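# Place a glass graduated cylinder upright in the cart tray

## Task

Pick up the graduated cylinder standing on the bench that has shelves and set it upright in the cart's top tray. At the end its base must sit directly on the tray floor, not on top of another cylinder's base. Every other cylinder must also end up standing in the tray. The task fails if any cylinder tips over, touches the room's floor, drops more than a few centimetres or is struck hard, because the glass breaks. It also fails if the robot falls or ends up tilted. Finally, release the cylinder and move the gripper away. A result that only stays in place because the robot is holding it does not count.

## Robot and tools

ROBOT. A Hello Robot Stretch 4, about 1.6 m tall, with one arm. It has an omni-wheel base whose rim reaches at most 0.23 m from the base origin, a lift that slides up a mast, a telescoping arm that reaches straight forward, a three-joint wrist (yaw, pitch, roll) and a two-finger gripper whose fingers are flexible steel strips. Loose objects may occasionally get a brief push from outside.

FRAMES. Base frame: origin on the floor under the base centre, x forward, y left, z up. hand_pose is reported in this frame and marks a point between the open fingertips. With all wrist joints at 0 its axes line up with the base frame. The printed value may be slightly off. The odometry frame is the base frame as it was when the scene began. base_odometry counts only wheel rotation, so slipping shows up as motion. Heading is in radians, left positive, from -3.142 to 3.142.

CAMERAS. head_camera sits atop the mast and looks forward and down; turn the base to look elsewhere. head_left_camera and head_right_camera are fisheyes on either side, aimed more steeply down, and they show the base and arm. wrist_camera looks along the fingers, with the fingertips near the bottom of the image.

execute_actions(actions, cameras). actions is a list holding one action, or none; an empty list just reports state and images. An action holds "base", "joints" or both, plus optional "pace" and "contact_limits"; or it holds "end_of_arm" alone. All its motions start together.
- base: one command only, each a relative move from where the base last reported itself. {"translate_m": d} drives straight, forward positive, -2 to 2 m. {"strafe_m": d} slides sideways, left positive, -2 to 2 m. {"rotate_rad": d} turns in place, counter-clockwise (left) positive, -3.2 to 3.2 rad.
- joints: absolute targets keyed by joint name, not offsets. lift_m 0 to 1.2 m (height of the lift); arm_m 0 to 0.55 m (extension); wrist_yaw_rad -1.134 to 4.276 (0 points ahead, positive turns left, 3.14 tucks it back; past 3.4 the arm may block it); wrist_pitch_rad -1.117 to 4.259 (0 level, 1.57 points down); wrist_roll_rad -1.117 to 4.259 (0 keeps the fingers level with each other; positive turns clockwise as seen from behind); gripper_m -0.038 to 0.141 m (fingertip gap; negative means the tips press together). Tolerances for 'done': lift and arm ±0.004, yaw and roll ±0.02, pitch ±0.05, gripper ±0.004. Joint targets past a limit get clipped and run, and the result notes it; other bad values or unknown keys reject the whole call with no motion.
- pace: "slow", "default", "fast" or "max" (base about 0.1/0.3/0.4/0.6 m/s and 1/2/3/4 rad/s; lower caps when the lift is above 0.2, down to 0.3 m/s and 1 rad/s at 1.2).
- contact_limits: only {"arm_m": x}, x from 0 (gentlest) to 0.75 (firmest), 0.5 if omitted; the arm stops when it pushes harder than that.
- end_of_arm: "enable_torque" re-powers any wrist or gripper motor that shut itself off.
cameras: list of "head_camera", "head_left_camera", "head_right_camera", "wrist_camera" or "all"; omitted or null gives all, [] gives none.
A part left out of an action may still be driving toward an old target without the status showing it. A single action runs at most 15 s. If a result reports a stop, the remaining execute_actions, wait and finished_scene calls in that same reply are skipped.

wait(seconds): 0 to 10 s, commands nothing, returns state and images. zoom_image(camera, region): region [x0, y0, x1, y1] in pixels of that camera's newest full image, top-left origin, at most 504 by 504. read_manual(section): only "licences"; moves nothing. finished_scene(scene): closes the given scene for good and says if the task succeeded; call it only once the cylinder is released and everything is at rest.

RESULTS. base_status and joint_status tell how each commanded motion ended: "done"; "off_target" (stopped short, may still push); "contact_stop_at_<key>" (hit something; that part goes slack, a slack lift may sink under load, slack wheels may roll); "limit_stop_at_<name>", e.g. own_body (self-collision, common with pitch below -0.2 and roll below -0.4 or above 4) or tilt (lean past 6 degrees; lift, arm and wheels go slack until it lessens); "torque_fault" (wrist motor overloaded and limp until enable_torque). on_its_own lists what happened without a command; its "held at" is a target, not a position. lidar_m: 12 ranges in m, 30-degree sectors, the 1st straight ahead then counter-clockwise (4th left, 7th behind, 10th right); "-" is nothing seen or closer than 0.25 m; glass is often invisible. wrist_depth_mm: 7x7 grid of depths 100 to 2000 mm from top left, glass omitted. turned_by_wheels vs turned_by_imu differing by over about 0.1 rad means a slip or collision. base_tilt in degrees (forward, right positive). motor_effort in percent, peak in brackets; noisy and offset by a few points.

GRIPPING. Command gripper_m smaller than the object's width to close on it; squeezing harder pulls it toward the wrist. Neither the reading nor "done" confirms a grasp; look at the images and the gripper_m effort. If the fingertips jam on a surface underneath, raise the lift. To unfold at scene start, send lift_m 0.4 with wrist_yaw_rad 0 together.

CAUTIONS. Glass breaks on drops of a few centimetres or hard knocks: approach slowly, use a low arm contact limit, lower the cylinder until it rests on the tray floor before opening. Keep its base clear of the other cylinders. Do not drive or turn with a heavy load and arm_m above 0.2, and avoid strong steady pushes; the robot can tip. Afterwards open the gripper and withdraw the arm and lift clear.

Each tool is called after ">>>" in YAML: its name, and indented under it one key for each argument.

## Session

>>> execute_actions:
  actions: []

Scene clock: 0.00 s.
base_odometry: x=+0.000 y=+0.000 heading=+0.000 (m, m, rad; odometry frame)
turned_by_wheels: +0.000 (rad since the last result)
turned_by_imu: +0.000 (rad since the last result)
base_tilt: forward=-0.4 right=+0.1 (deg)
lidar_m: 1.62 1.86 1.92 2.04 1.90 1.69 1.78 1.65 1.78 1.99 1.21 1.23
base_status: not commanded
joint_positions: lift_m=+0.129 arm_m=+0.002 wrist_yaw_rad=+3.143 wrist_pitch_rad=-0.004 wrist_roll_rad=+0.015 gripper_m=+0.057
joint_status: not commanded
motor_effort: lift_m=+18 arm_m=+0 wrist_yaw_rad=-1 wrist_pitch_rad=-7 wrist_roll_rad=-2 gripper_m=-2 wheel_0=+1 wheel_1=+0 wheel_2=+0 (%)
hand_pose: x=-0.1155 y=+0.0870 z=+0.3087 quat_wxyz=(-0.001, +0.002, +0.007, +1.000) (m; base frame)
wrist_depth_mm: 142 142 - - - 1983 1661 / - 141 - - - 1921 1708 / - 121 166 - - 1863 1708 / - 134 191 - - 1863 1661 / 138 149 1808 - - 1983 1661 / 1397 1537 1182 1464 216 1430 1336 / 904 946 798 842 798 866 866
pictures: head_camera, head_left_camera, head_right_camera, wrist_camera
Images, in order (width x height): head_camera 420x560, head_left_camera 420x672, head_right_camera 420x672, wrist_camera 616x392.

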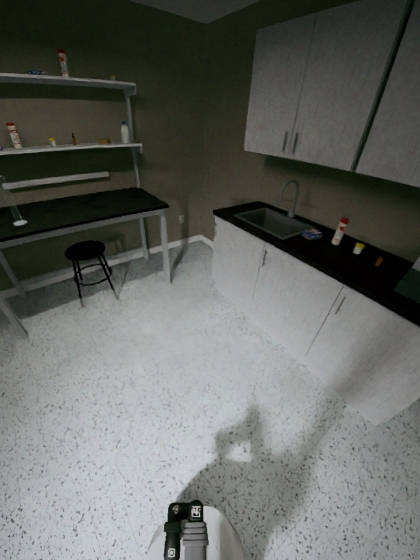

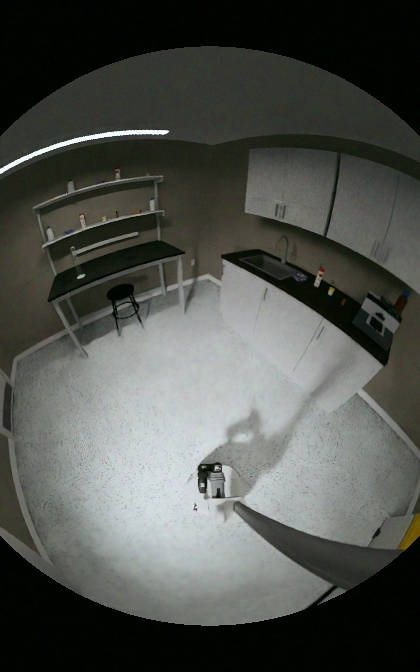

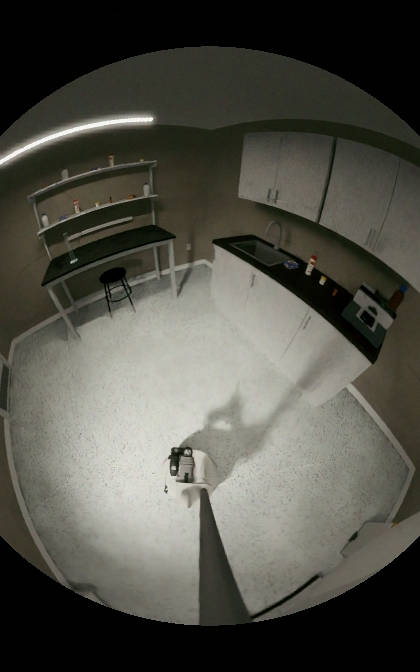

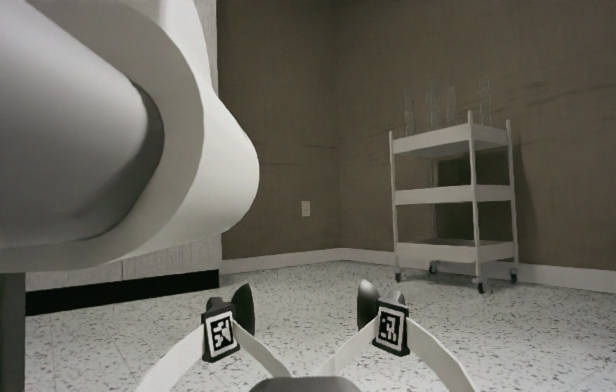

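>>> execute_actions:
  actions:
    - {"base":{"rotate_rad":0.75},"joints":{"lift_m":0.87,"wrist_yaw_rad":0,"gripper_m":0.09}}
  cameras: ["head_camera","wrist_camera"]

Scene clock: 7.17 s.
base_odometry: x=+0.000 y=+0.000 heading=+0.749 (m, m, rad; odometry frame)
turned_by_wheels: +0.749 (rad since the last result)
turned_by_imu: +0.741 (rad since the last result)
base_tilt: forward=-0.4 right=+0.0 (deg)
lidar_m: 1.86 2.39 1.93 1.90 1.69 1.69 1.64 1.86 1.23 1.21 1.32 1.89
base_status: done
joint_positions: lift_m=+0.870 arm_m=+0.002 wrist_yaw_rad=+0.000 wrist_pitch_rad=-0.004 wrist_roll_rad=+0.015 gripper_m=+0.090
joint_status: all done
motor_effort: lift_m=+20(20) arm_m=+0(0) wrist_yaw_rad=-1(8) wrist_pitch_rad=-8(9) wrist_roll_rad=-2(2) gripper_m=-2(3) wheel_0=-7(11) wheel_1=-4(11) wheel_2=-4(10) (%)
hand_pose: x=+0.4616 y=-0.0873 z=+1.0492 quat_wxyz=(+1.000, +0.007, -0.002, +0.000) (m; base frame)
wrist_depth_mm: - - - - - - - / - - - - - - - / - - - - - - - / - - - - - - - / - - - - - - - / - - 1708 - 220 - - / - - - - - - -
pictures: head_camera, wrist_camera
Images, in order (width x height): head_camera 420x560, wrist_camera 616x392.

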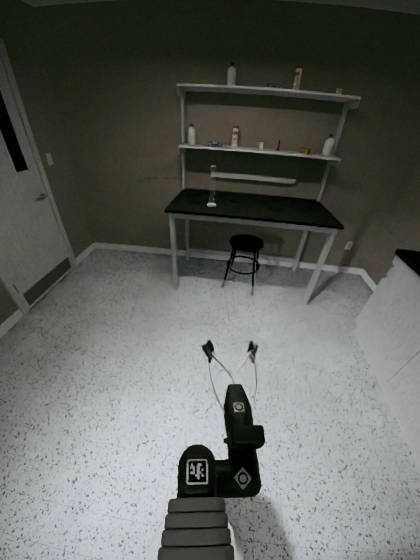

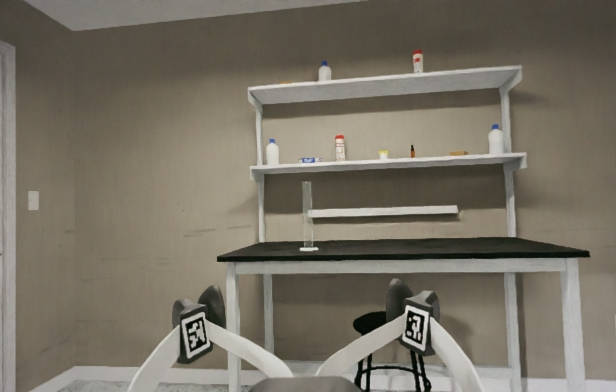

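>>> execute_actions:
  actions:
    - {"base":{"translate_m":1.1}}
  cameras: ["head_camera","wrist_camera"]

Scene clock: 14.80 s.
base_odometry: x=+0.805 y=+0.749 heading=+0.750 (m, m, rad; odometry frame)
turned_by_wheels: +0.001 (rad since the last result)
turned_by_imu: +0.003 (rad since the last result)
base_tilt: forward=-0.3 right=+0.1 (deg)
lidar_m: 0.76 0.84 1.73 1.74 1.92 2.28 2.74 1.75 1.37 1.37 0.99 0.76
base_status: done
joint_positions: lift_m=+0.870 arm_m=+0.002 wrist_yaw_rad=+0.000 wrist_pitch_rad=-0.004 wrist_roll_rad=+0.015 gripper_m=+0.090
joint_status: not commanded
motor_effort: lift_m=+18(20) arm_m=+0(0) wrist_yaw_rad=-1(2) wrist_pitch_rad=-9(8) wrist_roll_rad=-3(2) gripper_m=-1(0) wheel_0=+6(10) wheel_1=+4(9) wheel_2=-3(14) (%)
hand_pose: x=+0.4616 y=-0.0874 z=+1.0493 quat_wxyz=(+1.000, +0.007, -0.002, +0.000) (m; base frame)
wrist_depth_mm: 1464 1464 1366 1336 1336 1255 1205 / 1464 1430 1397 1366 1281 1281 1205 / 1464 1366 1281 1308 1255 1229 1205 / 1430 1366 1397 1308 1281 1229 1182 / 1430 1430 1336 1281 1255 1255 1182 / 1430 1366 676 732 220 707 699 / 1430 585 574 521 512 496 512
pictures: head_camera, wrist_camera
Images, in order (width x height): head_camera 420x560, wrist_camera 616x392.

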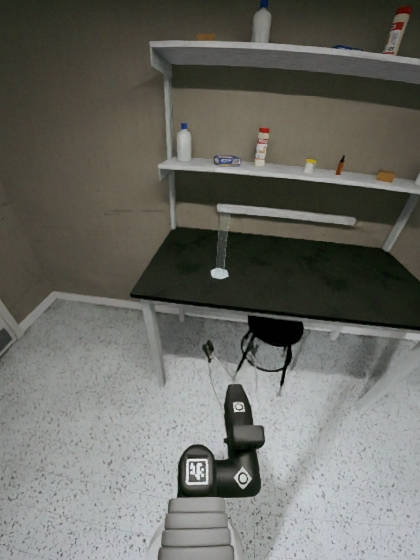

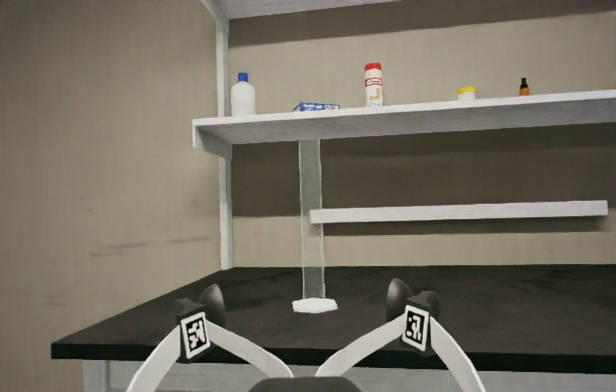

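>>> execute_actions:
  actions:
    - {"base":{"strafe_m":-0.015},"joints":{"arm_m":0.36}}
  cameras: ["wrist_camera"]

Scene clock: 20.43 s.
base_odometry: x=+0.815 y=+0.738 heading=+0.750 (m, m, rad; odometry frame)
turned_by_wheels: +0.000 (rad since the last result)
turned_by_imu: -0.001 (rad since the last result)
base_tilt: forward=-0.4 right=+0.1 (deg)
lidar_m: 0.76 0.85 1.74 1.75 1.96 2.28 2.75 1.73 1.36 1.35 0.97 0.78
base_status: done
joint_positions: lift_m=+0.870 arm_m=+0.359 wrist_yaw_rad=+0.000 wrist_pitch_rad=-0.004 wrist_roll_rad=+0.015 gripper_m=+0.090
joint_status: all done
motor_effort: lift_m=+19(18) arm_m=+7(9) wrist_yaw_rad=+0(0) wrist_pitch_rad=-7(8) wrist_roll_rad=-2(2) gripper_m=-1(1) wheel_0=+7(14) wheel_1=-3(10) wheel_2=+0(3) (%)
hand_pose: x=+0.8182 y=-0.0874 z=+1.0493 quat_wxyz=(+1.000, +0.007, -0.002, +0.000) (m; base frame)
wrist_depth_mm: 1078 1042 991 991 931 904 788 / 1078 1025 778 741 750 778 778 / 1078 1008 991 960 946 904 878 / 1078 1025 991 976 931 891 866 / 1060 1025 991 946 917 891 866 / 1060 1008 676 741 221 691 683 / 492 452 415 421 424 424 445
pictures: wrist_camera
Images, in order (width x height): wrist_camera 616x392.

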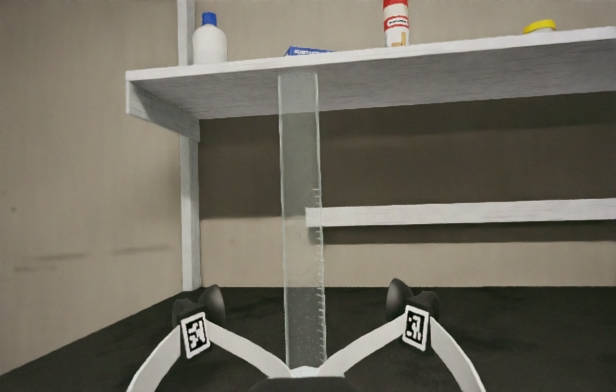

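>>> execute_actions:
  actions:
    - {"joints":{"arm_m":0.54},"pace":"slow"}
  cameras: ["wrist_camera"]

Scene clock: 27.37 s.
base_odometry: x=+0.815 y=+0.738 heading=+0.750 (m, m, rad; odometry frame)
turned_by_wheels: +0.000 (rad since the last result)
turned_by_imu: -0.001 (rad since the last result)
base_tilt: forward=-0.4 right=+0.1 (deg)
lidar_m: 0.76 0.84 1.75 1.75 1.94 2.30 2.75 1.73 1.36 1.35 0.95 0.75
base_status: not commanded
joint_positions: lift_m=+0.870 arm_m=+0.539 wrist_yaw_rad=+0.000 wrist_pitch_rad=-0.004 wrist_roll_rad=+0.015 gripper_m=+0.090
joint_status: all done
motor_effort: lift_m=+18(18) arm_m=+7(5) wrist_yaw_rad=-1(1) wrist_pitch_rad=-8(8) wrist_roll_rad=-1(1) gripper_m=-1(2) wheel_0=+7(7) wheel_1=-3(3) wheel_2=+0(0) (%)
hand_pose: x=+0.9982 y=-0.0874 z=+1.0493 quat_wxyz=(+1.000, +0.007, -0.002, +0.000) (m; base frame)
wrist_depth_mm: 878 535 512 517 521 530 539 / 878 654 723 741 750 732 723 / 878 842 820 788 759 723 707 / 866 831 809 778 759 723 707 / 854 842 809 778 759 732 707 / 854 842 668 732 221 699 676 / 535 449 413 436 427 418 442
pictures: wrist_camera
Images, in order (width x height): wrist_camera 616x392.

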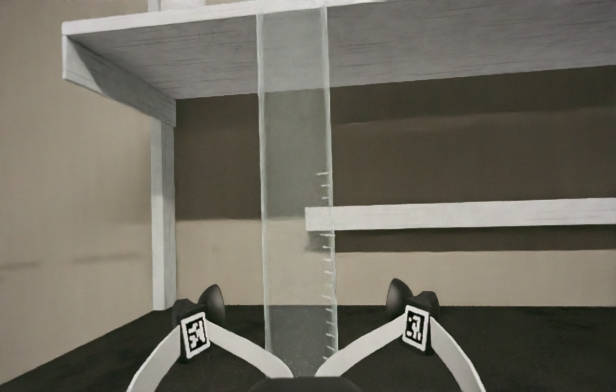

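>>> execute_actions:
  actions:
    - {"base":{"translate_m":0.035},"pace":"slow"}
  cameras: []

>>> execute_actions:
  actions:
    - {"joints":{"gripper_m":-0.008},"pace":"slow"}
  cameras: ["wrist_camera"]

Scene clock: 31.83 s.
base_odometry: x=+0.840 y=+0.762 heading=+0.750 (m, m, rad; odometry frame)
turned_by_wheels: +0.001 (rad since the last result)
turned_by_imu: +0.000 (rad since the last result)
base_tilt: forward=-0.4 right=+0.1 (deg)
lidar_m: 0.73 0.79 1.75 1.75 1.95 2.32 2.78 1.73 1.35 1.37 0.91 0.73
base_status: done
joint_positions: lift_m=+0.870 arm_m=+0.539 wrist_yaw_rad=+0.000 wrist_pitch_rad=-0.004 wrist_roll_rad=+0.015 gripper_m=+0.090
joint_status: not commanded
motor_effort: lift_m=+18(19) arm_m=+7(7) wrist_yaw_rad=+0(1) wrist_pitch_rad=-11(10) wrist_roll_rad=-2(1) gripper_m=+0(1) wheel_0=+7(10) wheel_1=+5(8) wheel_2=-6(10) (%)
hand_pose: x=+0.9982 y=-0.0874 z=+1.0493 quat_wxyz=(+1.000, +0.007, -0.002, +0.000) (m; base frame)
wrist_depth_mm: 842 500 508 512 525 525 539 / 842 647 732 732 723 707 683 / 831 809 788 750 723 707 691 / 831 809 778 741 715 691 676 / 831 798 768 750 715 699 676 / 809 788 668 741 220 683 668 / 809 449 413 433 427 418 439
pictures: none
No camera images: the call's "cameras" was empty. Leave "cameras" out to get every camera's image.

Scene clock: 35.40 s.
base_odometry: x=+0.840 y=+0.762 heading=+0.750 (m, m, rad; odometry frame)
turned_by_wheels: +0.000 (rad since the last result)
turned_by_imu: -0.001 (rad since the last result)
base_tilt: forward=-0.4 right=+0.1 (deg)
lidar_m: 0.73 0.81 1.77 1.75 1.94 2.31 2.79 1.74 1.38 1.36 0.94 0.74
base_status: not commanded
joint_positions: lift_m=+0.870 arm_m=+0.539 wrist_yaw_rad=+0.000 wrist_pitch_rad=-0.004 wrist_roll_rad=+0.015 gripper_m=-0.008
joint_status: all done
motor_effort: lift_m=+18(19) arm_m=+7(7) wrist_yaw_rad=-1(1) wrist_pitch_rad=-9(9) wrist_roll_rad=-2(2) gripper_m=-14(14) wheel_0=+8(7) wheel_1=+5(5) wheel_2=-6(6) (%)
hand_pose: x=+0.9982 y=-0.0874 z=+1.0493 quat_wxyz=(+1.000, +0.007, -0.002, +0.000) (m; base frame)
wrist_depth_mm: 842 500 504 512 521 530 539 / 854 647 723 741 715 707 683 / 831 809 788 759 723 699 683 / 831 798 768 750 715 691 668 / 820 798 768 750 715 699 676 / 809 778 750 229 699 691 668 / 820 480 185 433 397 449 442
pictures: wrist_camera
Images, in order (width x height): wrist_camera 616x392.

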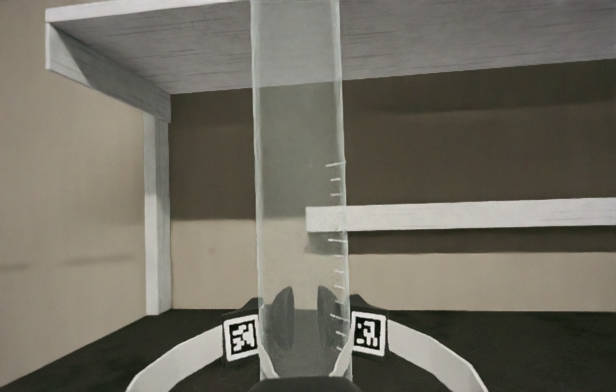

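>>> execute_actions:
  actions:
    - {"joints":{"lift_m":0.93},"pace":"slow"}
  cameras: ["wrist_camera"]

>>> execute_actions:
  actions:
    - {"joints":{"arm_m":0.1},"base":{"translate_m":-0.4},"pace":"slow"}
  cameras: []

>>> execute_actions:
  actions:
    - {"base":{"rotate_rad":1.9},"pace":"slow"}
  cameras: ["head_camera","wrist_camera"]

Scene clock: 42.53 s.
base_odometry: x=+0.840 y=+0.762 heading=+0.750 (m, m, rad; odometry frame)
turned_by_wheels: +0.000 (rad since the last result)
turned_by_imu: -0.001 (rad since the last result)
base_tilt: forward=-0.3 right=+0.1 (deg)
lidar_m: 0.72 0.79 1.77 1.74 1.95 2.31 2.79 1.72 1.38 1.35 0.92 0.73
base_status: not commanded
joint_positions: lift_m=+0.930 arm_m=+0.539 wrist_yaw_rad=+0.000 wrist_pitch_rad=-0.002 wrist_roll_rad=+0.015 gripper_m=-0.008
joint_status: all done
motor_effort: lift_m=+21(20) arm_m=+7(7) wrist_yaw_rad=+0(1) wrist_pitch_rad=-14(16) wrist_roll_rad=-2(1) gripper_m=-12(14) wheel_0=+8(8) wheel_1=+5(5) wheel_2=-6(6) (%)
hand_pose: x=+0.9982 y=-0.0874 z=+1.1085 quat_wxyz=(+1.000, +0.007, -0.001, +0.000) (m; base frame)
wrist_depth_mm: 831 741 603 455 455 436 413 / 831 544 559 569 585 597 609 / 842 741 778 750 723 699 676 / 820 798 778 750 732 707 676 / 820 788 778 741 715 683 668 / 820 788 768 228 707 691 668 / 820 627 185 564 521 585 580
pictures: wrist_camera
Images, in order (width x height): wrist_camera 616x392.

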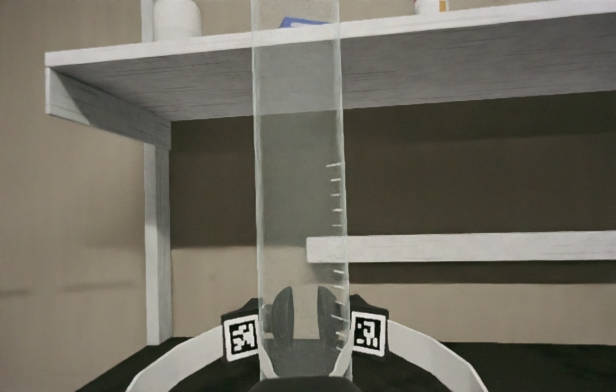

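Scene clock: 48.20 s.
base_odometry: x=+0.548 y=+0.490 heading=+0.750 (m, m, rad; odometry frame)
turned_by_wheels: +0.000 (rad since the last result)
turned_by_imu: -0.003 (rad since the last result)
base_tilt: forward=-0.3 right=+0.1 (deg)
lidar_m: 0.49 2.09 1.85 1.82 2.01 2.37 2.40 2.44 1.32 1.30 1.42 1.15
base_status: done
joint_positions: lift_m=+0.930 arm_m=+0.101 wrist_yaw_rad=+0.000 wrist_pitch_rad=-0.002 wrist_roll_rad=+0.015 gripper_m=-0.008
joint_status: all done
motor_effort: lift_m=+21(21) arm_m=-7(5) wrist_yaw_rad=-1(1) wrist_pitch_rad=-14(15) wrist_roll_rad=-2(1) gripper_m=-12(13) wheel_0=-7(8) wheel_1=-4(7) wheel_2=+5(10) (%)
hand_pose: x=+0.5606 y=-0.0874 z=+1.1084 quat_wxyz=(+1.000, +0.007, -0.001, +0.000) (m; base frame)
wrist_depth_mm: 1756 1708 1661 1397 1366 1397 1430 / 1756 1708 1618 1576 1499 1537 1464 / 1756 1661 1618 1537 1499 1499 1430 / 1756 1708 1618 1537 1499 1499 1464 / 1756 1661 1661 1537 1499 1430 1397 / 1708 1661 960 228 904 891 891 / 1756 1618 186 831 1499 759 768
pictures: none
No camera images: the call's "cameras" was empty. Leave "cameras" out to get every camera's image.

Scene clock: 51.37 s.
base_odometry: x=+0.548 y=+0.490 heading=+2.648 (m, m, rad; odometry frame)
turned_by_wheels: +1.899 (rad since the last result)
turned_by_imu: +1.882 (rad since the last result)
base_tilt: forward=-0.4 right=+0.1 (deg)
lidar_m: 0.50 2.07 2.37 2.48 1.37 1.30 1.35 1.19 1.14 1.17 1.89 1.81
base_status: done
joint_positions: lift_m=+0.930 arm_m=+0.101 wrist_yaw_rad=+0.000 wrist_pitch_rad=-0.002 wrist_roll_rad=+0.015 gripper_m=-0.008
joint_status: not commanded
motor_effort: lift_m=+21(21) arm_m=-7(7) wrist_yaw_rad=-1(0) wrist_pitch_rad=-16(16) wrist_roll_rad=-1(2) gripper_m=-14(13) wheel_0=-8(10) wheel_1=-6(9) wheel_2=-4(8) (%)
hand_pose: x=+0.5606 y=-0.0874 z=+1.1085 quat_wxyz=(+1.000, +0.007, -0.001, +0.000) (m; base frame)
wrist_depth_mm: - - 1863 1618 1537 1366 1229 / - - 1921 1661 1499 1366 1229 / - - 1921 1661 1499 1366 1229 / - - 1863 1708 1499 1366 1229 / - - 1921 1661 1499 1397 1229 / - - 1863 227 1430 1336 1255 / - 1863 185 1576 1397 1308 1255
pictures: head_camera, wrist_camera
Images, in order (width x height): head_camera 420x560, wrist_camera 616x392.

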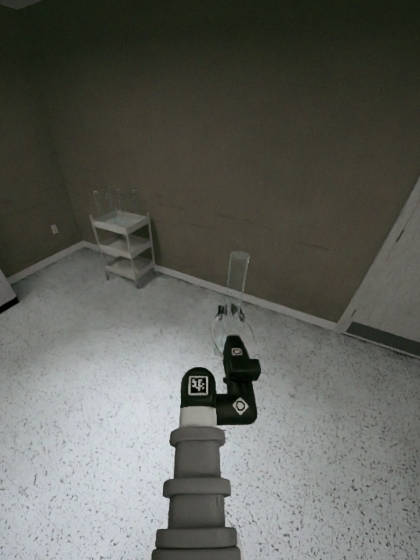

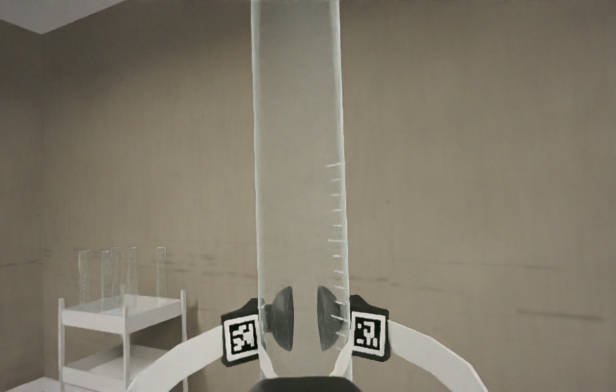

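>>> execute_actions:
  actions:
    - {"base":{"strafe_m":1.05}}
  cameras: []

>>> execute_actions:
  actions:
    - {"base":{"translate_m":1.0},"joints":{"lift_m":0.95}}
  cameras: ["head_camera"]

>>> execute_actions:
  actions:
    - {"base":{"rotate_rad":-0.35},"pace":"slow"}
  cameras: ["head_camera","wrist_camera"]

Scene clock: 62.80 s.
base_odometry: x=+0.051 y=-0.435 heading=+2.648 (m, m, rad; odometry frame)
turned_by_wheels: +0.000 (rad since the last result)
turned_by_imu: -0.002 (rad since the last result)
base_tilt: forward=-0.4 right=+0.2 (deg)
lidar_m: 0.50 1.54 1.47 1.55 1.53 0.81 0.84 1.12 2.06 2.13 2.45 2.29
base_status: done
joint_positions: lift_m=+0.930 arm_m=+0.101 wrist_yaw_rad=+0.000 wrist_pitch_rad=-0.002 wrist_roll_rad=+0.015 gripper_m=-0.008
joint_status: not commanded
motor_effort: lift_m=+20(20) arm_m=-7(7) wrist_yaw_rad=-1(1) wrist_pitch_rad=-14(13) wrist_roll_rad=-3(2) gripper_m=-13(13) wheel_0=-5(14) wheel_1=+2(11) wheel_2=+0(3) (%)
hand_pose: x=+0.5606 y=-0.0874 z=+1.1085 quat_wxyz=(+1.000, +0.007, -0.001, +0.000) (m; base frame)
wrist_depth_mm: 1336 - - - - 1756 1618 / 1308 - - - 1921 1808 1618 / 1308 - - - 1983 1756 1661 / 1308 - - - 1983 1808 1661 / 1308 - - - 1921 1808 1618 / 1281 - - 227 1863 1808 1576 / 1281 1983 185 1756 1661 1661 1618
pictures: none
No camera images: the call's "cameras" was empty. Leave "cameras" out to get every camera's image.

Scene clock: 67.63 s.
base_odometry: x=-0.830 y=+0.038 heading=+2.649 (m, m, rad; odometry frame)
turned_by_wheels: +0.001 (rad since the last result)
turned_by_imu: +0.003 (rad since the last result)
base_tilt: forward=-0.4 right=+0.1 (deg)
lidar_m: 1.02 1.53 0.97 1.02 1.43 2.07 1.78 2.37 2.54 2.12 1.48 0.99
base_status: done
joint_positions: lift_m=+0.950 arm_m=+0.101 wrist_yaw_rad=+0.000 wrist_pitch_rad=-0.002 wrist_roll_rad=+0.015 gripper_m=-0.008
joint_status: all done
motor_effort: lift_m=+20(18) arm_m=-7(7) wrist_yaw_rad=-1(1) wrist_pitch_rad=-16(16) wrist_roll_rad=-1(1) gripper_m=-13(12) wheel_0=+8(13) wheel_1=+3(8) wheel_2=-2(12) (%)
hand_pose: x=+0.5606 y=-0.0874 z=+1.1286 quat_wxyz=(+1.000, +0.007, -0.001, +0.000) (m; base frame)
wrist_depth_mm: 1308 1537 1397 1205 1078 976 904 / 1336 1537 1366 1205 1078 976 904 / 1281 1537 1336 1205 1098 976 904 / 1308 1537 1397 1182 1078 960 904 / 1255 1537 1336 1205 1078 991 891 / 1255 1537 1366 227 1060 976 891 / 1281 1464 186 1060 960 946 891
pictures: head_camera
Images, in order (width x height): head_camera 420x560.

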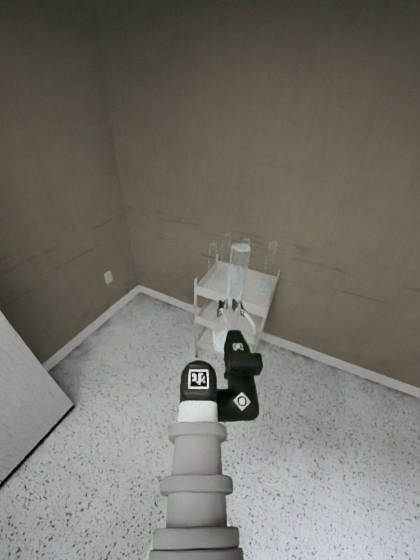

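Scene clock: 69.10 s.
base_odometry: x=-0.830 y=+0.038 heading=+2.300 (m, m, rad; odometry frame)
turned_by_wheels: -0.349 (rad since the last result)
turned_by_imu: -0.346 (rad since the last result)
base_tilt: forward=-0.4 right=+0.1 (deg)
lidar_m: 0.99 1.07 1.00 0.97 1.09 1.75 1.79 1.88 2.58 2.54 1.77 1.43
base_status: done
joint_positions: lift_m=+0.950 arm_m=+0.101 wrist_yaw_rad=+0.000 wrist_pitch_rad=-0.002 wrist_roll_rad=+0.015 gripper_m=-0.008
joint_status: not commanded
motor_effort: lift_m=+20(20) arm_m=-7(7) wrist_yaw_rad=+0(0) wrist_pitch_rad=-15(17) wrist_roll_rad=-2(2) gripper_m=-12(15) wheel_0=+8(9) wheel_1=+4(7) wheel_2=+6(11) (%)
hand_pose: x=+0.5606 y=-0.0875 z=+1.1286 quat_wxyz=(+1.000, +0.007, -0.001, +0.000) (m; base frame)
wrist_depth_mm: 1182 1160 1118 1078 1060 1042 1008 / 1182 1182 1118 1098 1060 1025 991 / 1182 1138 1138 1078 1060 1025 1008 / 1182 1138 1098 1078 1042 1025 991 / 1182 1118 1098 1060 1025 1025 976 / 1160 1098 1098 228 1025 1008 976 / 1160 1118 185 1060 1025 991 991
pictures: head_camera, wrist_camera
Images, in order (width x height): head_camera 420x560, wrist_camera 616x392.

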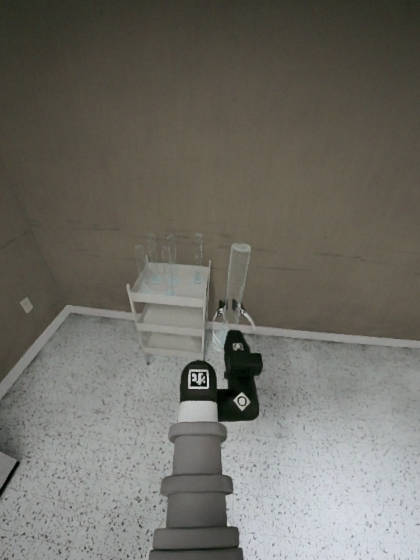

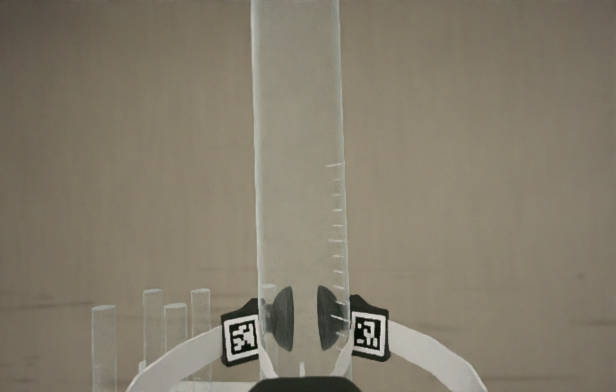

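>>> zoom_image:
  camera: "head_camera"
  region: [110,210,250,350]

Region (110, 210, 250, 350) of head_camera's 420x560 image, scaled by 3.600, with more detail than that image has.

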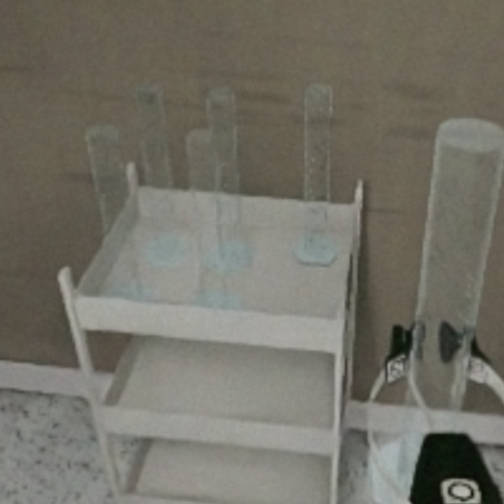

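>>> execute_actions:
  actions:
    - {"base":{"strafe_m":0.18},"pace":"slow"}
  cameras: []

>>> execute_actions:
  actions:
    - {"base":{"translate_m":0.3},"joints":{"arm_m":0.3},"pace":"slow"}

Scene clock: 81.57 s.
base_odometry: x=-0.964 y=-0.082 heading=+2.300 (m, m, rad; odometry frame)
turned_by_wheels: +0.000 (rad since the last result)
turned_by_imu: -0.001 (rad since the last result)
base_tilt: forward=-0.4 right=+0.2 (deg)
lidar_m: 1.02 1.57 0.83 0.79 0.90 1.44 1.83 1.86 2.75 2.73 1.81 1.44
base_status: done
joint_positions: lift_m=+0.950 arm_m=+0.101 wrist_yaw_rad=+0.000 wrist_pitch_rad=-0.002 wrist_roll_rad=+0.015 gripper_m=-0.008
joint_status: not commanded
motor_effort: lift_m=+20(20) arm_m=-7(7) wrist_yaw_rad=+0(0) wrist_pitch_rad=-13(15) wrist_roll_rad=-2(1) gripper_m=-13(11) wheel_0=-6(13) wheel_1=+4(11) wheel_2=+0(4) (%)
hand_pose: x=+0.5606 y=-0.0874 z=+1.1286 quat_wxyz=(+1.000, +0.007, -0.001, +0.000) (m; base frame)
wrist_depth_mm: 1229 1205 1138 1098 1098 1042 1042 / 1205 1182 1138 1118 1078 1042 1025 / 1205 1182 1118 1118 1078 1078 1008 / 1229 1182 1138 1118 1060 1042 1025 / 1205 1182 1138 1118 1078 1060 1008 / 1182 1160 1138 227 1060 1042 1008 / 1205 1160 186 1078 976 1025 1008
pictures: none
No camera images: the call's "cameras" was empty. Leave "cameras" out to get every camera's image.

Scene clock: 85.87 s.
base_odometry: x=-1.164 y=+0.141 heading=+2.301 (m, m, rad; odometry frame)
turned_by_wheels: +0.001 (rad since the last result)
turned_by_imu: +0.001 (rad since the last result)
base_tilt: forward=-0.3 right=+0.1 (deg)
lidar_m: 0.69 0.78 1.24 0.79 0.83 1.51 2.13 2.18 2.80 2.74 1.45 0.73
base_status: done
joint_positions: lift_m=+0.950 arm_m=+0.299 wrist_yaw_rad=+0.000 wrist_pitch_rad=-0.002 wrist_roll_rad=+0.015 gripper_m=-0.008
joint_status: all done
motor_effort: lift_m=+20(20) arm_m=+7(7) wrist_yaw_rad=+0(1) wrist_pitch_rad=-15(16) wrist_roll_rad=-2(3) gripper_m=-14(14) wheel_0=+7(13) wheel_1=+5(6) wheel_2=-5(10) (%)
hand_pose: x=+0.7582 y=-0.0874 z=+1.1286 quat_wxyz=(+1.000, +0.007, -0.001, +0.000) (m; base frame)
wrist_depth_mm: 676 647 640 621 597 585 569 / 668 647 634 615 603 580 564 / 661 640 627 609 585 580 564 / 668 647 627 609 585 574 559 / 668 634 627 603 591 574 559 / 661 640 621 228 580 574 554 / 647 634 186 597 574 564 549
pictures: head_camera, head_left_camera, head_right_camera, wrist_camera
Images, in order (width x height): head_camera 420x560, head_left_camera 420x672, head_right_camera 420x672, wrist_camera 616x392.

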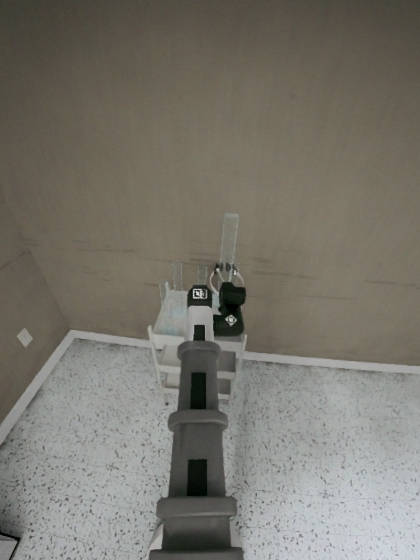

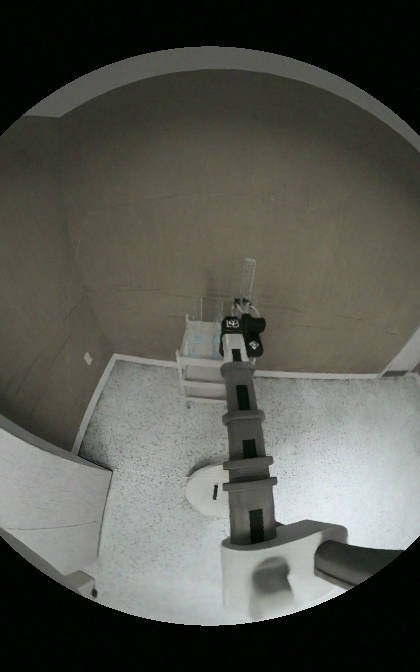

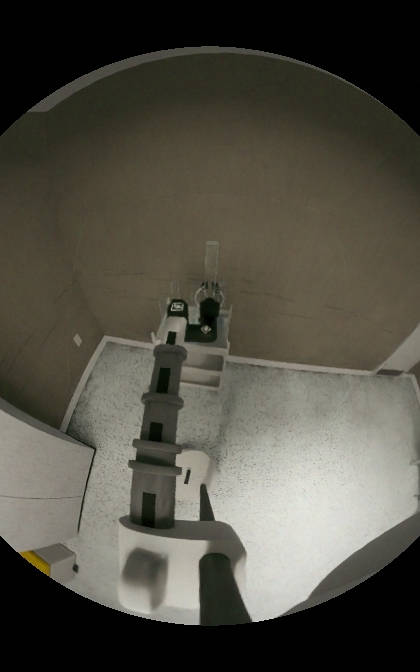

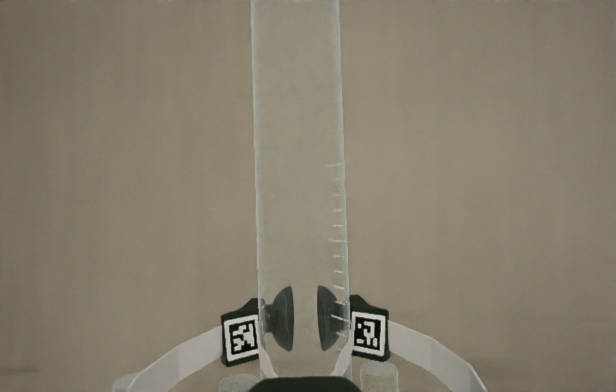

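>>> execute_actions:
  actions:
    - {"joints":{"arm_m":0.38},"pace":"slow"}
  cameras: []

>>> execute_actions:
  actions:
    - {"joints":{"lift_m":0.72},"pace":"slow"}

>>> zoom_image:
  camera: "head_right_camera"
  region: [140,270,270,390]

>>> zoom_image:
  camera: "head_left_camera"
  region: [170,280,300,400]

Scene clock: 94.83 s.
base_odometry: x=-1.164 y=+0.141 heading=+2.301 (m, m, rad; odometry frame)
turned_by_wheels: +0.000 (rad since the last result)
turned_by_imu: -0.001 (rad since the last result)
base_tilt: forward=-0.3 right=+0.2 (deg)
lidar_m: 0.70 0.76 1.27 0.78 0.85 1.49 2.13 2.21 2.78 2.78 1.45 0.73
base_status: not commanded
joint_positions: lift_m=+0.950 arm_m=+0.379 wrist_yaw_rad=+0.000 wrist_pitch_rad=-0.002 wrist_roll_rad=+0.015 gripper_m=-0.008
joint_status: all done
motor_effort: lift_m=+20(20) arm_m=+7(7) wrist_yaw_rad=-1(0) wrist_pitch_rad=-15(17) wrist_roll_rad=-3(1) gripper_m=-13(13) wheel_0=+7(7) wheel_1=+5(5) wheel_2=-5(5) (%)
hand_pose: x=+0.8382 y=-0.0874 z=+1.1286 quat_wxyz=(+1.000, +0.007, -0.001, +0.000) (m; base frame)
wrist_depth_mm: 585 564 549 535 525 504 492 / 585 564 549 535 517 504 492 / 585 559 539 535 512 504 488 / 574 564 544 525 508 500 484 / 569 554 539 530 512 492 484 / 574 554 535 228 500 492 484 / 569 554 185 521 500 488 484
pictures: none
No camera images: the call's "cameras" was empty. Leave "cameras" out to get every camera's image.

Scene clock: 97.40 s.
base_odometry: x=-1.164 y=+0.141 heading=+2.301 (m, m, rad; odometry frame)
turned_by_wheels: +0.000 (rad since the last result)
turned_by_imu: +0.000 (rad since the last result)
base_tilt: forward=-0.3 right=+0.2 (deg)
lidar_m: 0.71 0.79 1.26 0.77 0.84 1.52 2.13 2.20 2.79 2.76 1.45 0.72
base_status: not commanded
joint_positions: lift_m=+0.720 arm_m=+0.379 wrist_yaw_rad=+0.000 wrist_pitch_rad=-0.002 wrist_roll_rad=+0.015 gripper_m=-0.008
joint_status: all done
motor_effort: lift_m=+16(17) arm_m=+7(7) wrist_yaw_rad=+0(1) wrist_pitch_rad=-15(15) wrist_roll_rad=-2(2) gripper_m=-15(11) wheel_0=+7(7) wheel_1=+5(5) wheel_2=-5(5) (%)
hand_pose: x=+0.8382 y=-0.0874 z=+0.8989 quat_wxyz=(+1.000, +0.007, -0.001, +0.000) (m; base frame)
wrist_depth_mm: 585 569 554 530 517 504 488 / 585 564 549 530 521 508 488 / 580 564 544 535 512 500 492 / 580 559 549 525 508 496 484 / 580 554 544 525 508 496 484 / 564 559 539 227 508 500 480 / 564 549 185 517 500 492 480
pictures: head_camera, head_left_camera, head_right_camera, wrist_camera
Images, in order (width x height): head_camera 420x560, head_left_camera 420x672, head_right_camera 420x672, wrist_camera 616x392.

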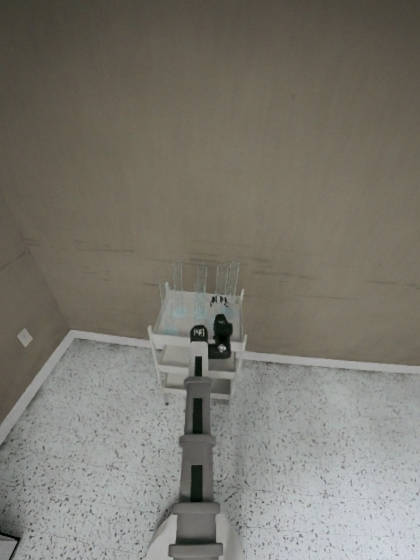

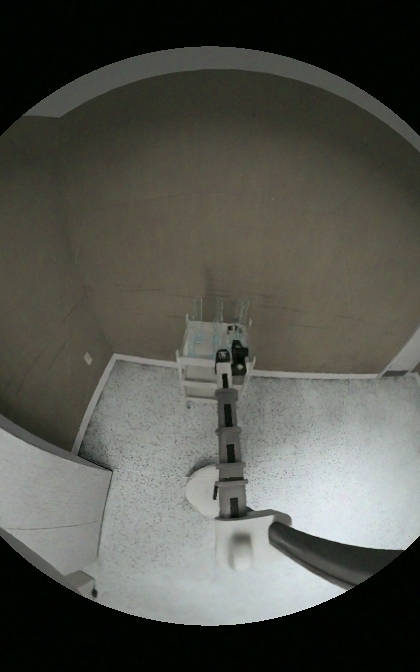

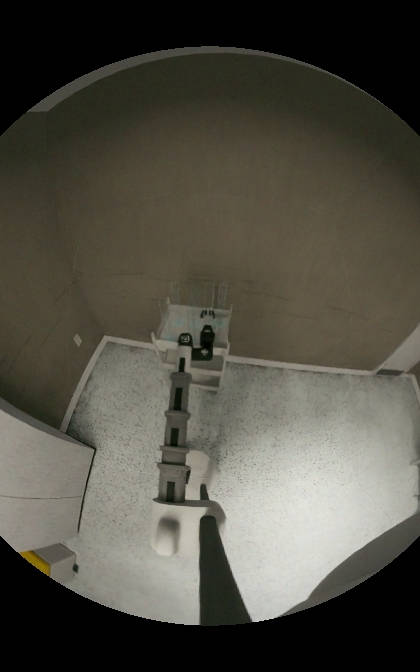

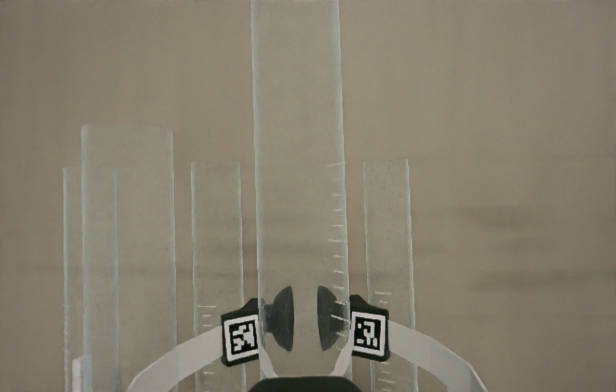

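Region (140, 270, 270, 390) of head_right_camera's 420x672 image, scaled by 3.877, with more detail than that image has; it fills the top 465 rows of this view, and the rest is white.

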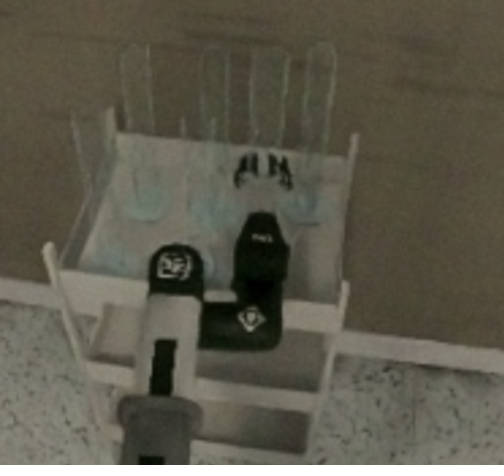

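Region (170, 280, 300, 400) of head_left_camera's 420x672 image, scaled by 3.877, with more detail than that image has; it fills the top 465 rows of this view, and the rest is white.

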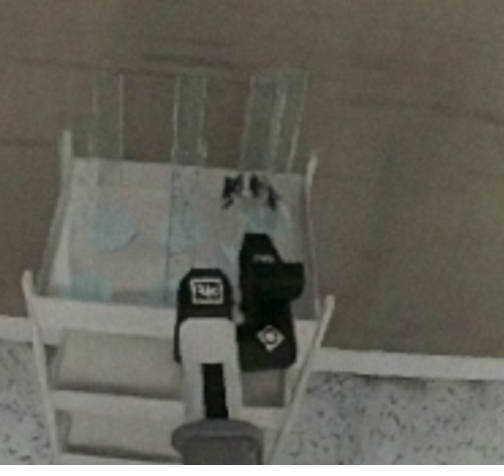

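>>> execute_actions:
  actions:
    - {"base":{"strafe_m":-0.035},"pace":"slow"}
  cameras: ["wrist_camera"]

>>> execute_actions:
  actions:
    - {"joints":{"lift_m":0.64},"pace":"slow"}
  cameras: ["wrist_camera","head_camera"]

>>> zoom_image:
  camera: "head_camera"
  region: [140,270,270,390]

Scene clock: 103.60 s.
base_odometry: x=-1.138 y=+0.165 heading=+2.301 (m, m, rad; odometry frame)
turned_by_wheels: +0.000 (rad since the last result)
turned_by_imu: -0.001 (rad since the last result)
base_tilt: forward=-0.3 right=+0.1 (deg)
lidar_m: 0.71 0.78 1.29 0.82 0.88 1.54 2.12 2.18 2.76 2.72 1.45 1.15
base_status: done
joint_positions: lift_m=+0.720 arm_m=+0.379 wrist_yaw_rad=+0.000 wrist_pitch_rad=-0.002 wrist_roll_rad=+0.015 gripper_m=-0.008
joint_status: not commanded
motor_effort: lift_m=+15(16) arm_m=+7(7) wrist_yaw_rad=-1(1) wrist_pitch_rad=-15(17) wrist_roll_rad=-1(2) gripper_m=-14(12) wheel_0=+7(13) wheel_1=-6(9) wheel_2=+0(4) (%)
hand_pose: x=+0.8382 y=-0.0874 z=+0.8989 quat_wxyz=(+1.000, +0.007, -0.001, +0.000) (m; base frame)
wrist_depth_mm: 585 564 544 530 517 500 492 / 574 564 544 521 517 500 484 / 580 559 539 521 508 496 484 / 574 554 539 525 508 500 480 / 564 554 539 521 508 496 480 / 569 554 535 227 500 492 480 / 564 554 185 512 410 484 473
pictures: wrist_camera
Images, in order (width x height): wrist_camera 616x392.

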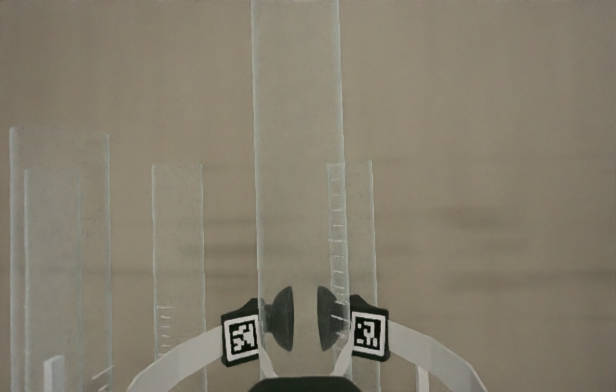

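Scene clock: 105.13 s.
base_odometry: x=-1.138 y=+0.165 heading=+2.301 (m, m, rad; odometry frame)
turned_by_wheels: +0.000 (rad since the last result)
turned_by_imu: +0.000 (rad since the last result)
base_tilt: forward=-0.5 right=+0.1 (deg)
lidar_m: 0.70 0.75 1.31 0.82 0.87 1.54 2.12 2.19 2.76 2.74 1.44 1.15
base_status: not commanded
joint_positions: lift_m=+0.640 arm_m=+0.379 wrist_yaw_rad=+0.000 wrist_pitch_rad=-0.002 wrist_roll_rad=+0.015 gripper_m=-0.008
joint_status: all done
motor_effort: lift_m=+16(13) arm_m=+7(7) wrist_yaw_rad=-1(0) wrist_pitch_rad=-16(14) wrist_roll_rad=-2(2) gripper_m=-15(11) wheel_0=+7(7) wheel_1=-5(6) wheel_2=+0(0) (%)
hand_pose: x=+0.8382 y=-0.0874 z=+0.8189 quat_wxyz=(+1.000, +0.007, -0.001, +0.000) (m; base frame)
wrist_depth_mm: 580 569 549 525 512 504 492 / 574 564 539 525 512 500 484 / 580 559 544 525 512 500 484 / 574 559 535 521 508 504 484 / 569 559 535 521 508 492 480 / 559 544 535 228 492 488 480 / 455 449 186 421 320 484 477
pictures: head_camera, wrist_camera
Images, in order (width x height): head_camera 420x560, wrist_camera 616x392.

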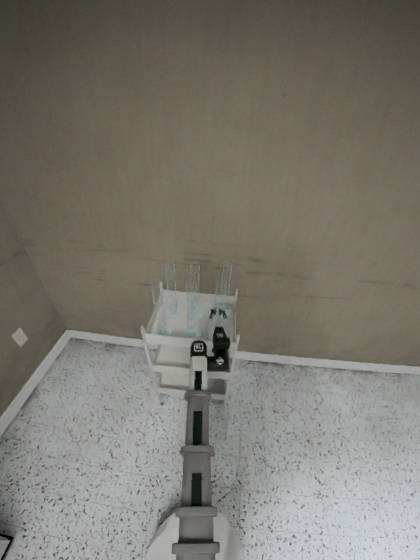

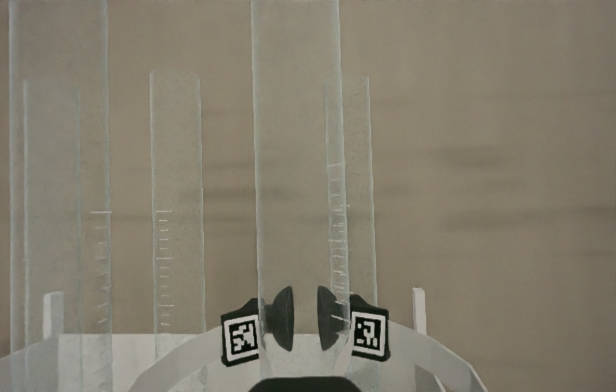

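Region (140, 270, 270, 390) of head_camera's 420x560 image, scaled by 3.877, with more detail than that image has; it fills the top 465 rows of this view, and the rest is white.

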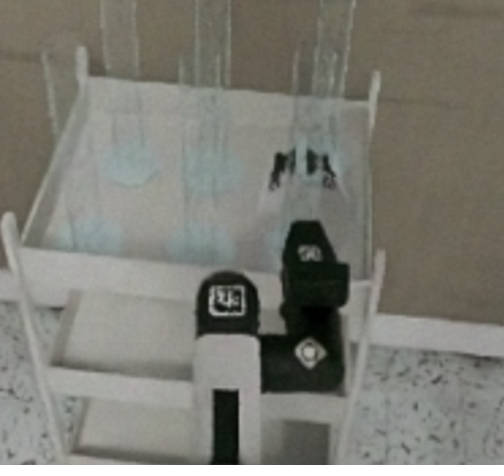

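>>> execute_actions:
  actions:
    - {"joints":{"lift_m":0.625},"pace":"slow"}
  cameras: ["wrist_camera"]

Scene clock: 109.30 s.
base_odometry: x=-1.138 y=+0.165 heading=+2.301 (m, m, rad; odometry frame)
turned_by_wheels: +0.000 (rad since the last result)
turned_by_imu: -0.001 (rad since the last result)
base_tilt: forward=-0.3 right=+0.2 (deg)
lidar_m: 0.70 0.76 1.29 0.82 0.89 1.53 2.12 2.23 2.77 2.73 1.42 1.14
base_status: not commanded
joint_positions: lift_m=+0.625 arm_m=+0.379 wrist_yaw_rad=+0.000 wrist_pitch_rad=-0.002 wrist_roll_rad=+0.015 gripper_m=-0.008
joint_status: all done
motor_effort: lift_m=+15(16) arm_m=+7(7) wrist_yaw_rad=-1(1) wrist_pitch_rad=-13(15) wrist_roll_rad=-2(1) gripper_m=-11(13) wheel_0=+7(7) wheel_1=-5(5) wheel_2=+0(0) (%)
hand_pose: x=+0.8382 y=-0.0874 z=+0.8039 quat_wxyz=(+1.000, +0.007, -0.001, +0.000) (m; base frame)
wrist_depth_mm: 574 559 544 530 517 496 492 / 580 559 544 530 517 500 488 / 574 554 544 521 517 496 484 / 569 559 539 525 508 492 484 / 569 559 539 525 504 492 480 / 564 544 535 227 496 488 480 / 436 449 185 427 322 484 480
pictures: wrist_camera
Images, in order (width x height): wrist_camera 616x392.

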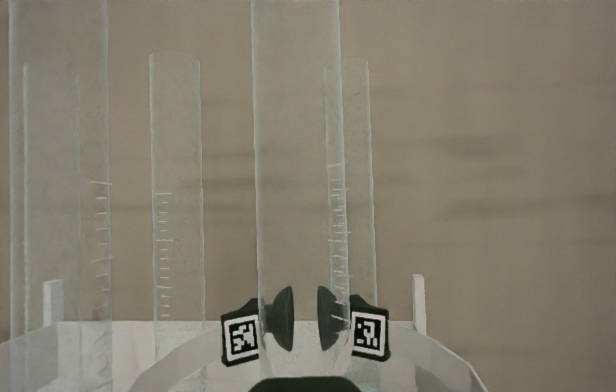

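>>> execute_actions:
  actions:
    - {"joints":{"lift_m":0.615},"pace":"slow"}
  cameras: ["wrist_camera"]

Scene clock: 112.30 s.
base_odometry: x=-1.138 y=+0.165 heading=+2.301 (m, m, rad; odometry frame)
turned_by_wheels: +0.000 (rad since the last result)
turned_by_imu: -0.001 (rad since the last result)
base_tilt: forward=-0.4 right=+0.2 (deg)
lidar_m: 0.70 0.77 1.29 0.81 0.88 1.53 2.13 2.20 2.76 2.74 1.43 1.14
base_status: not commanded
joint_positions: lift_m=+0.615 arm_m=+0.379 wrist_yaw_rad=+0.000 wrist_pitch_rad=-0.007 wrist_roll_rad=+0.015 gripper_m=-0.008
joint_status: all done
motor_effort: lift_m=+13(14) arm_m=+7(7) wrist_yaw_rad=+0(1) wrist_pitch_rad=+1(16) wrist_roll_rad=-3(2) gripper_m=-13(15) wheel_0=+7(7) wheel_1=-5(6) wheel_2=+0(0) (%)
hand_pose: x=+0.8382 y=-0.0874 z=+0.7957 quat_wxyz=(+1.000, +0.007, -0.004, +0.000) (m; base frame)
wrist_depth_mm: 585 569 549 530 517 504 492 / 580 559 549 530 512 500 492 / 580 559 544 525 512 496 484 / 574 559 539 525 512 496 488 / 574 549 530 517 500 492 480 / 559 539 525 229 421 492 480 / 430 445 185 424 320 484 477
pictures: wrist_camera
Images, in order (width x height): wrist_camera 616x392.

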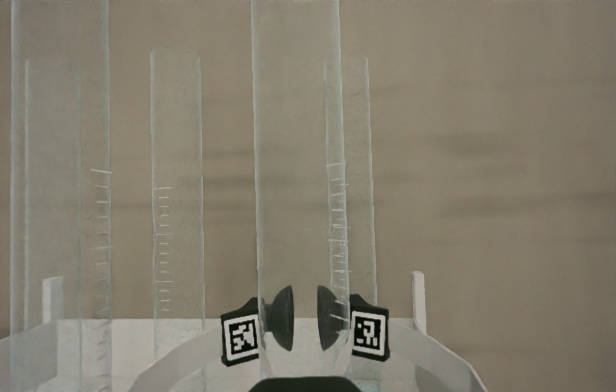

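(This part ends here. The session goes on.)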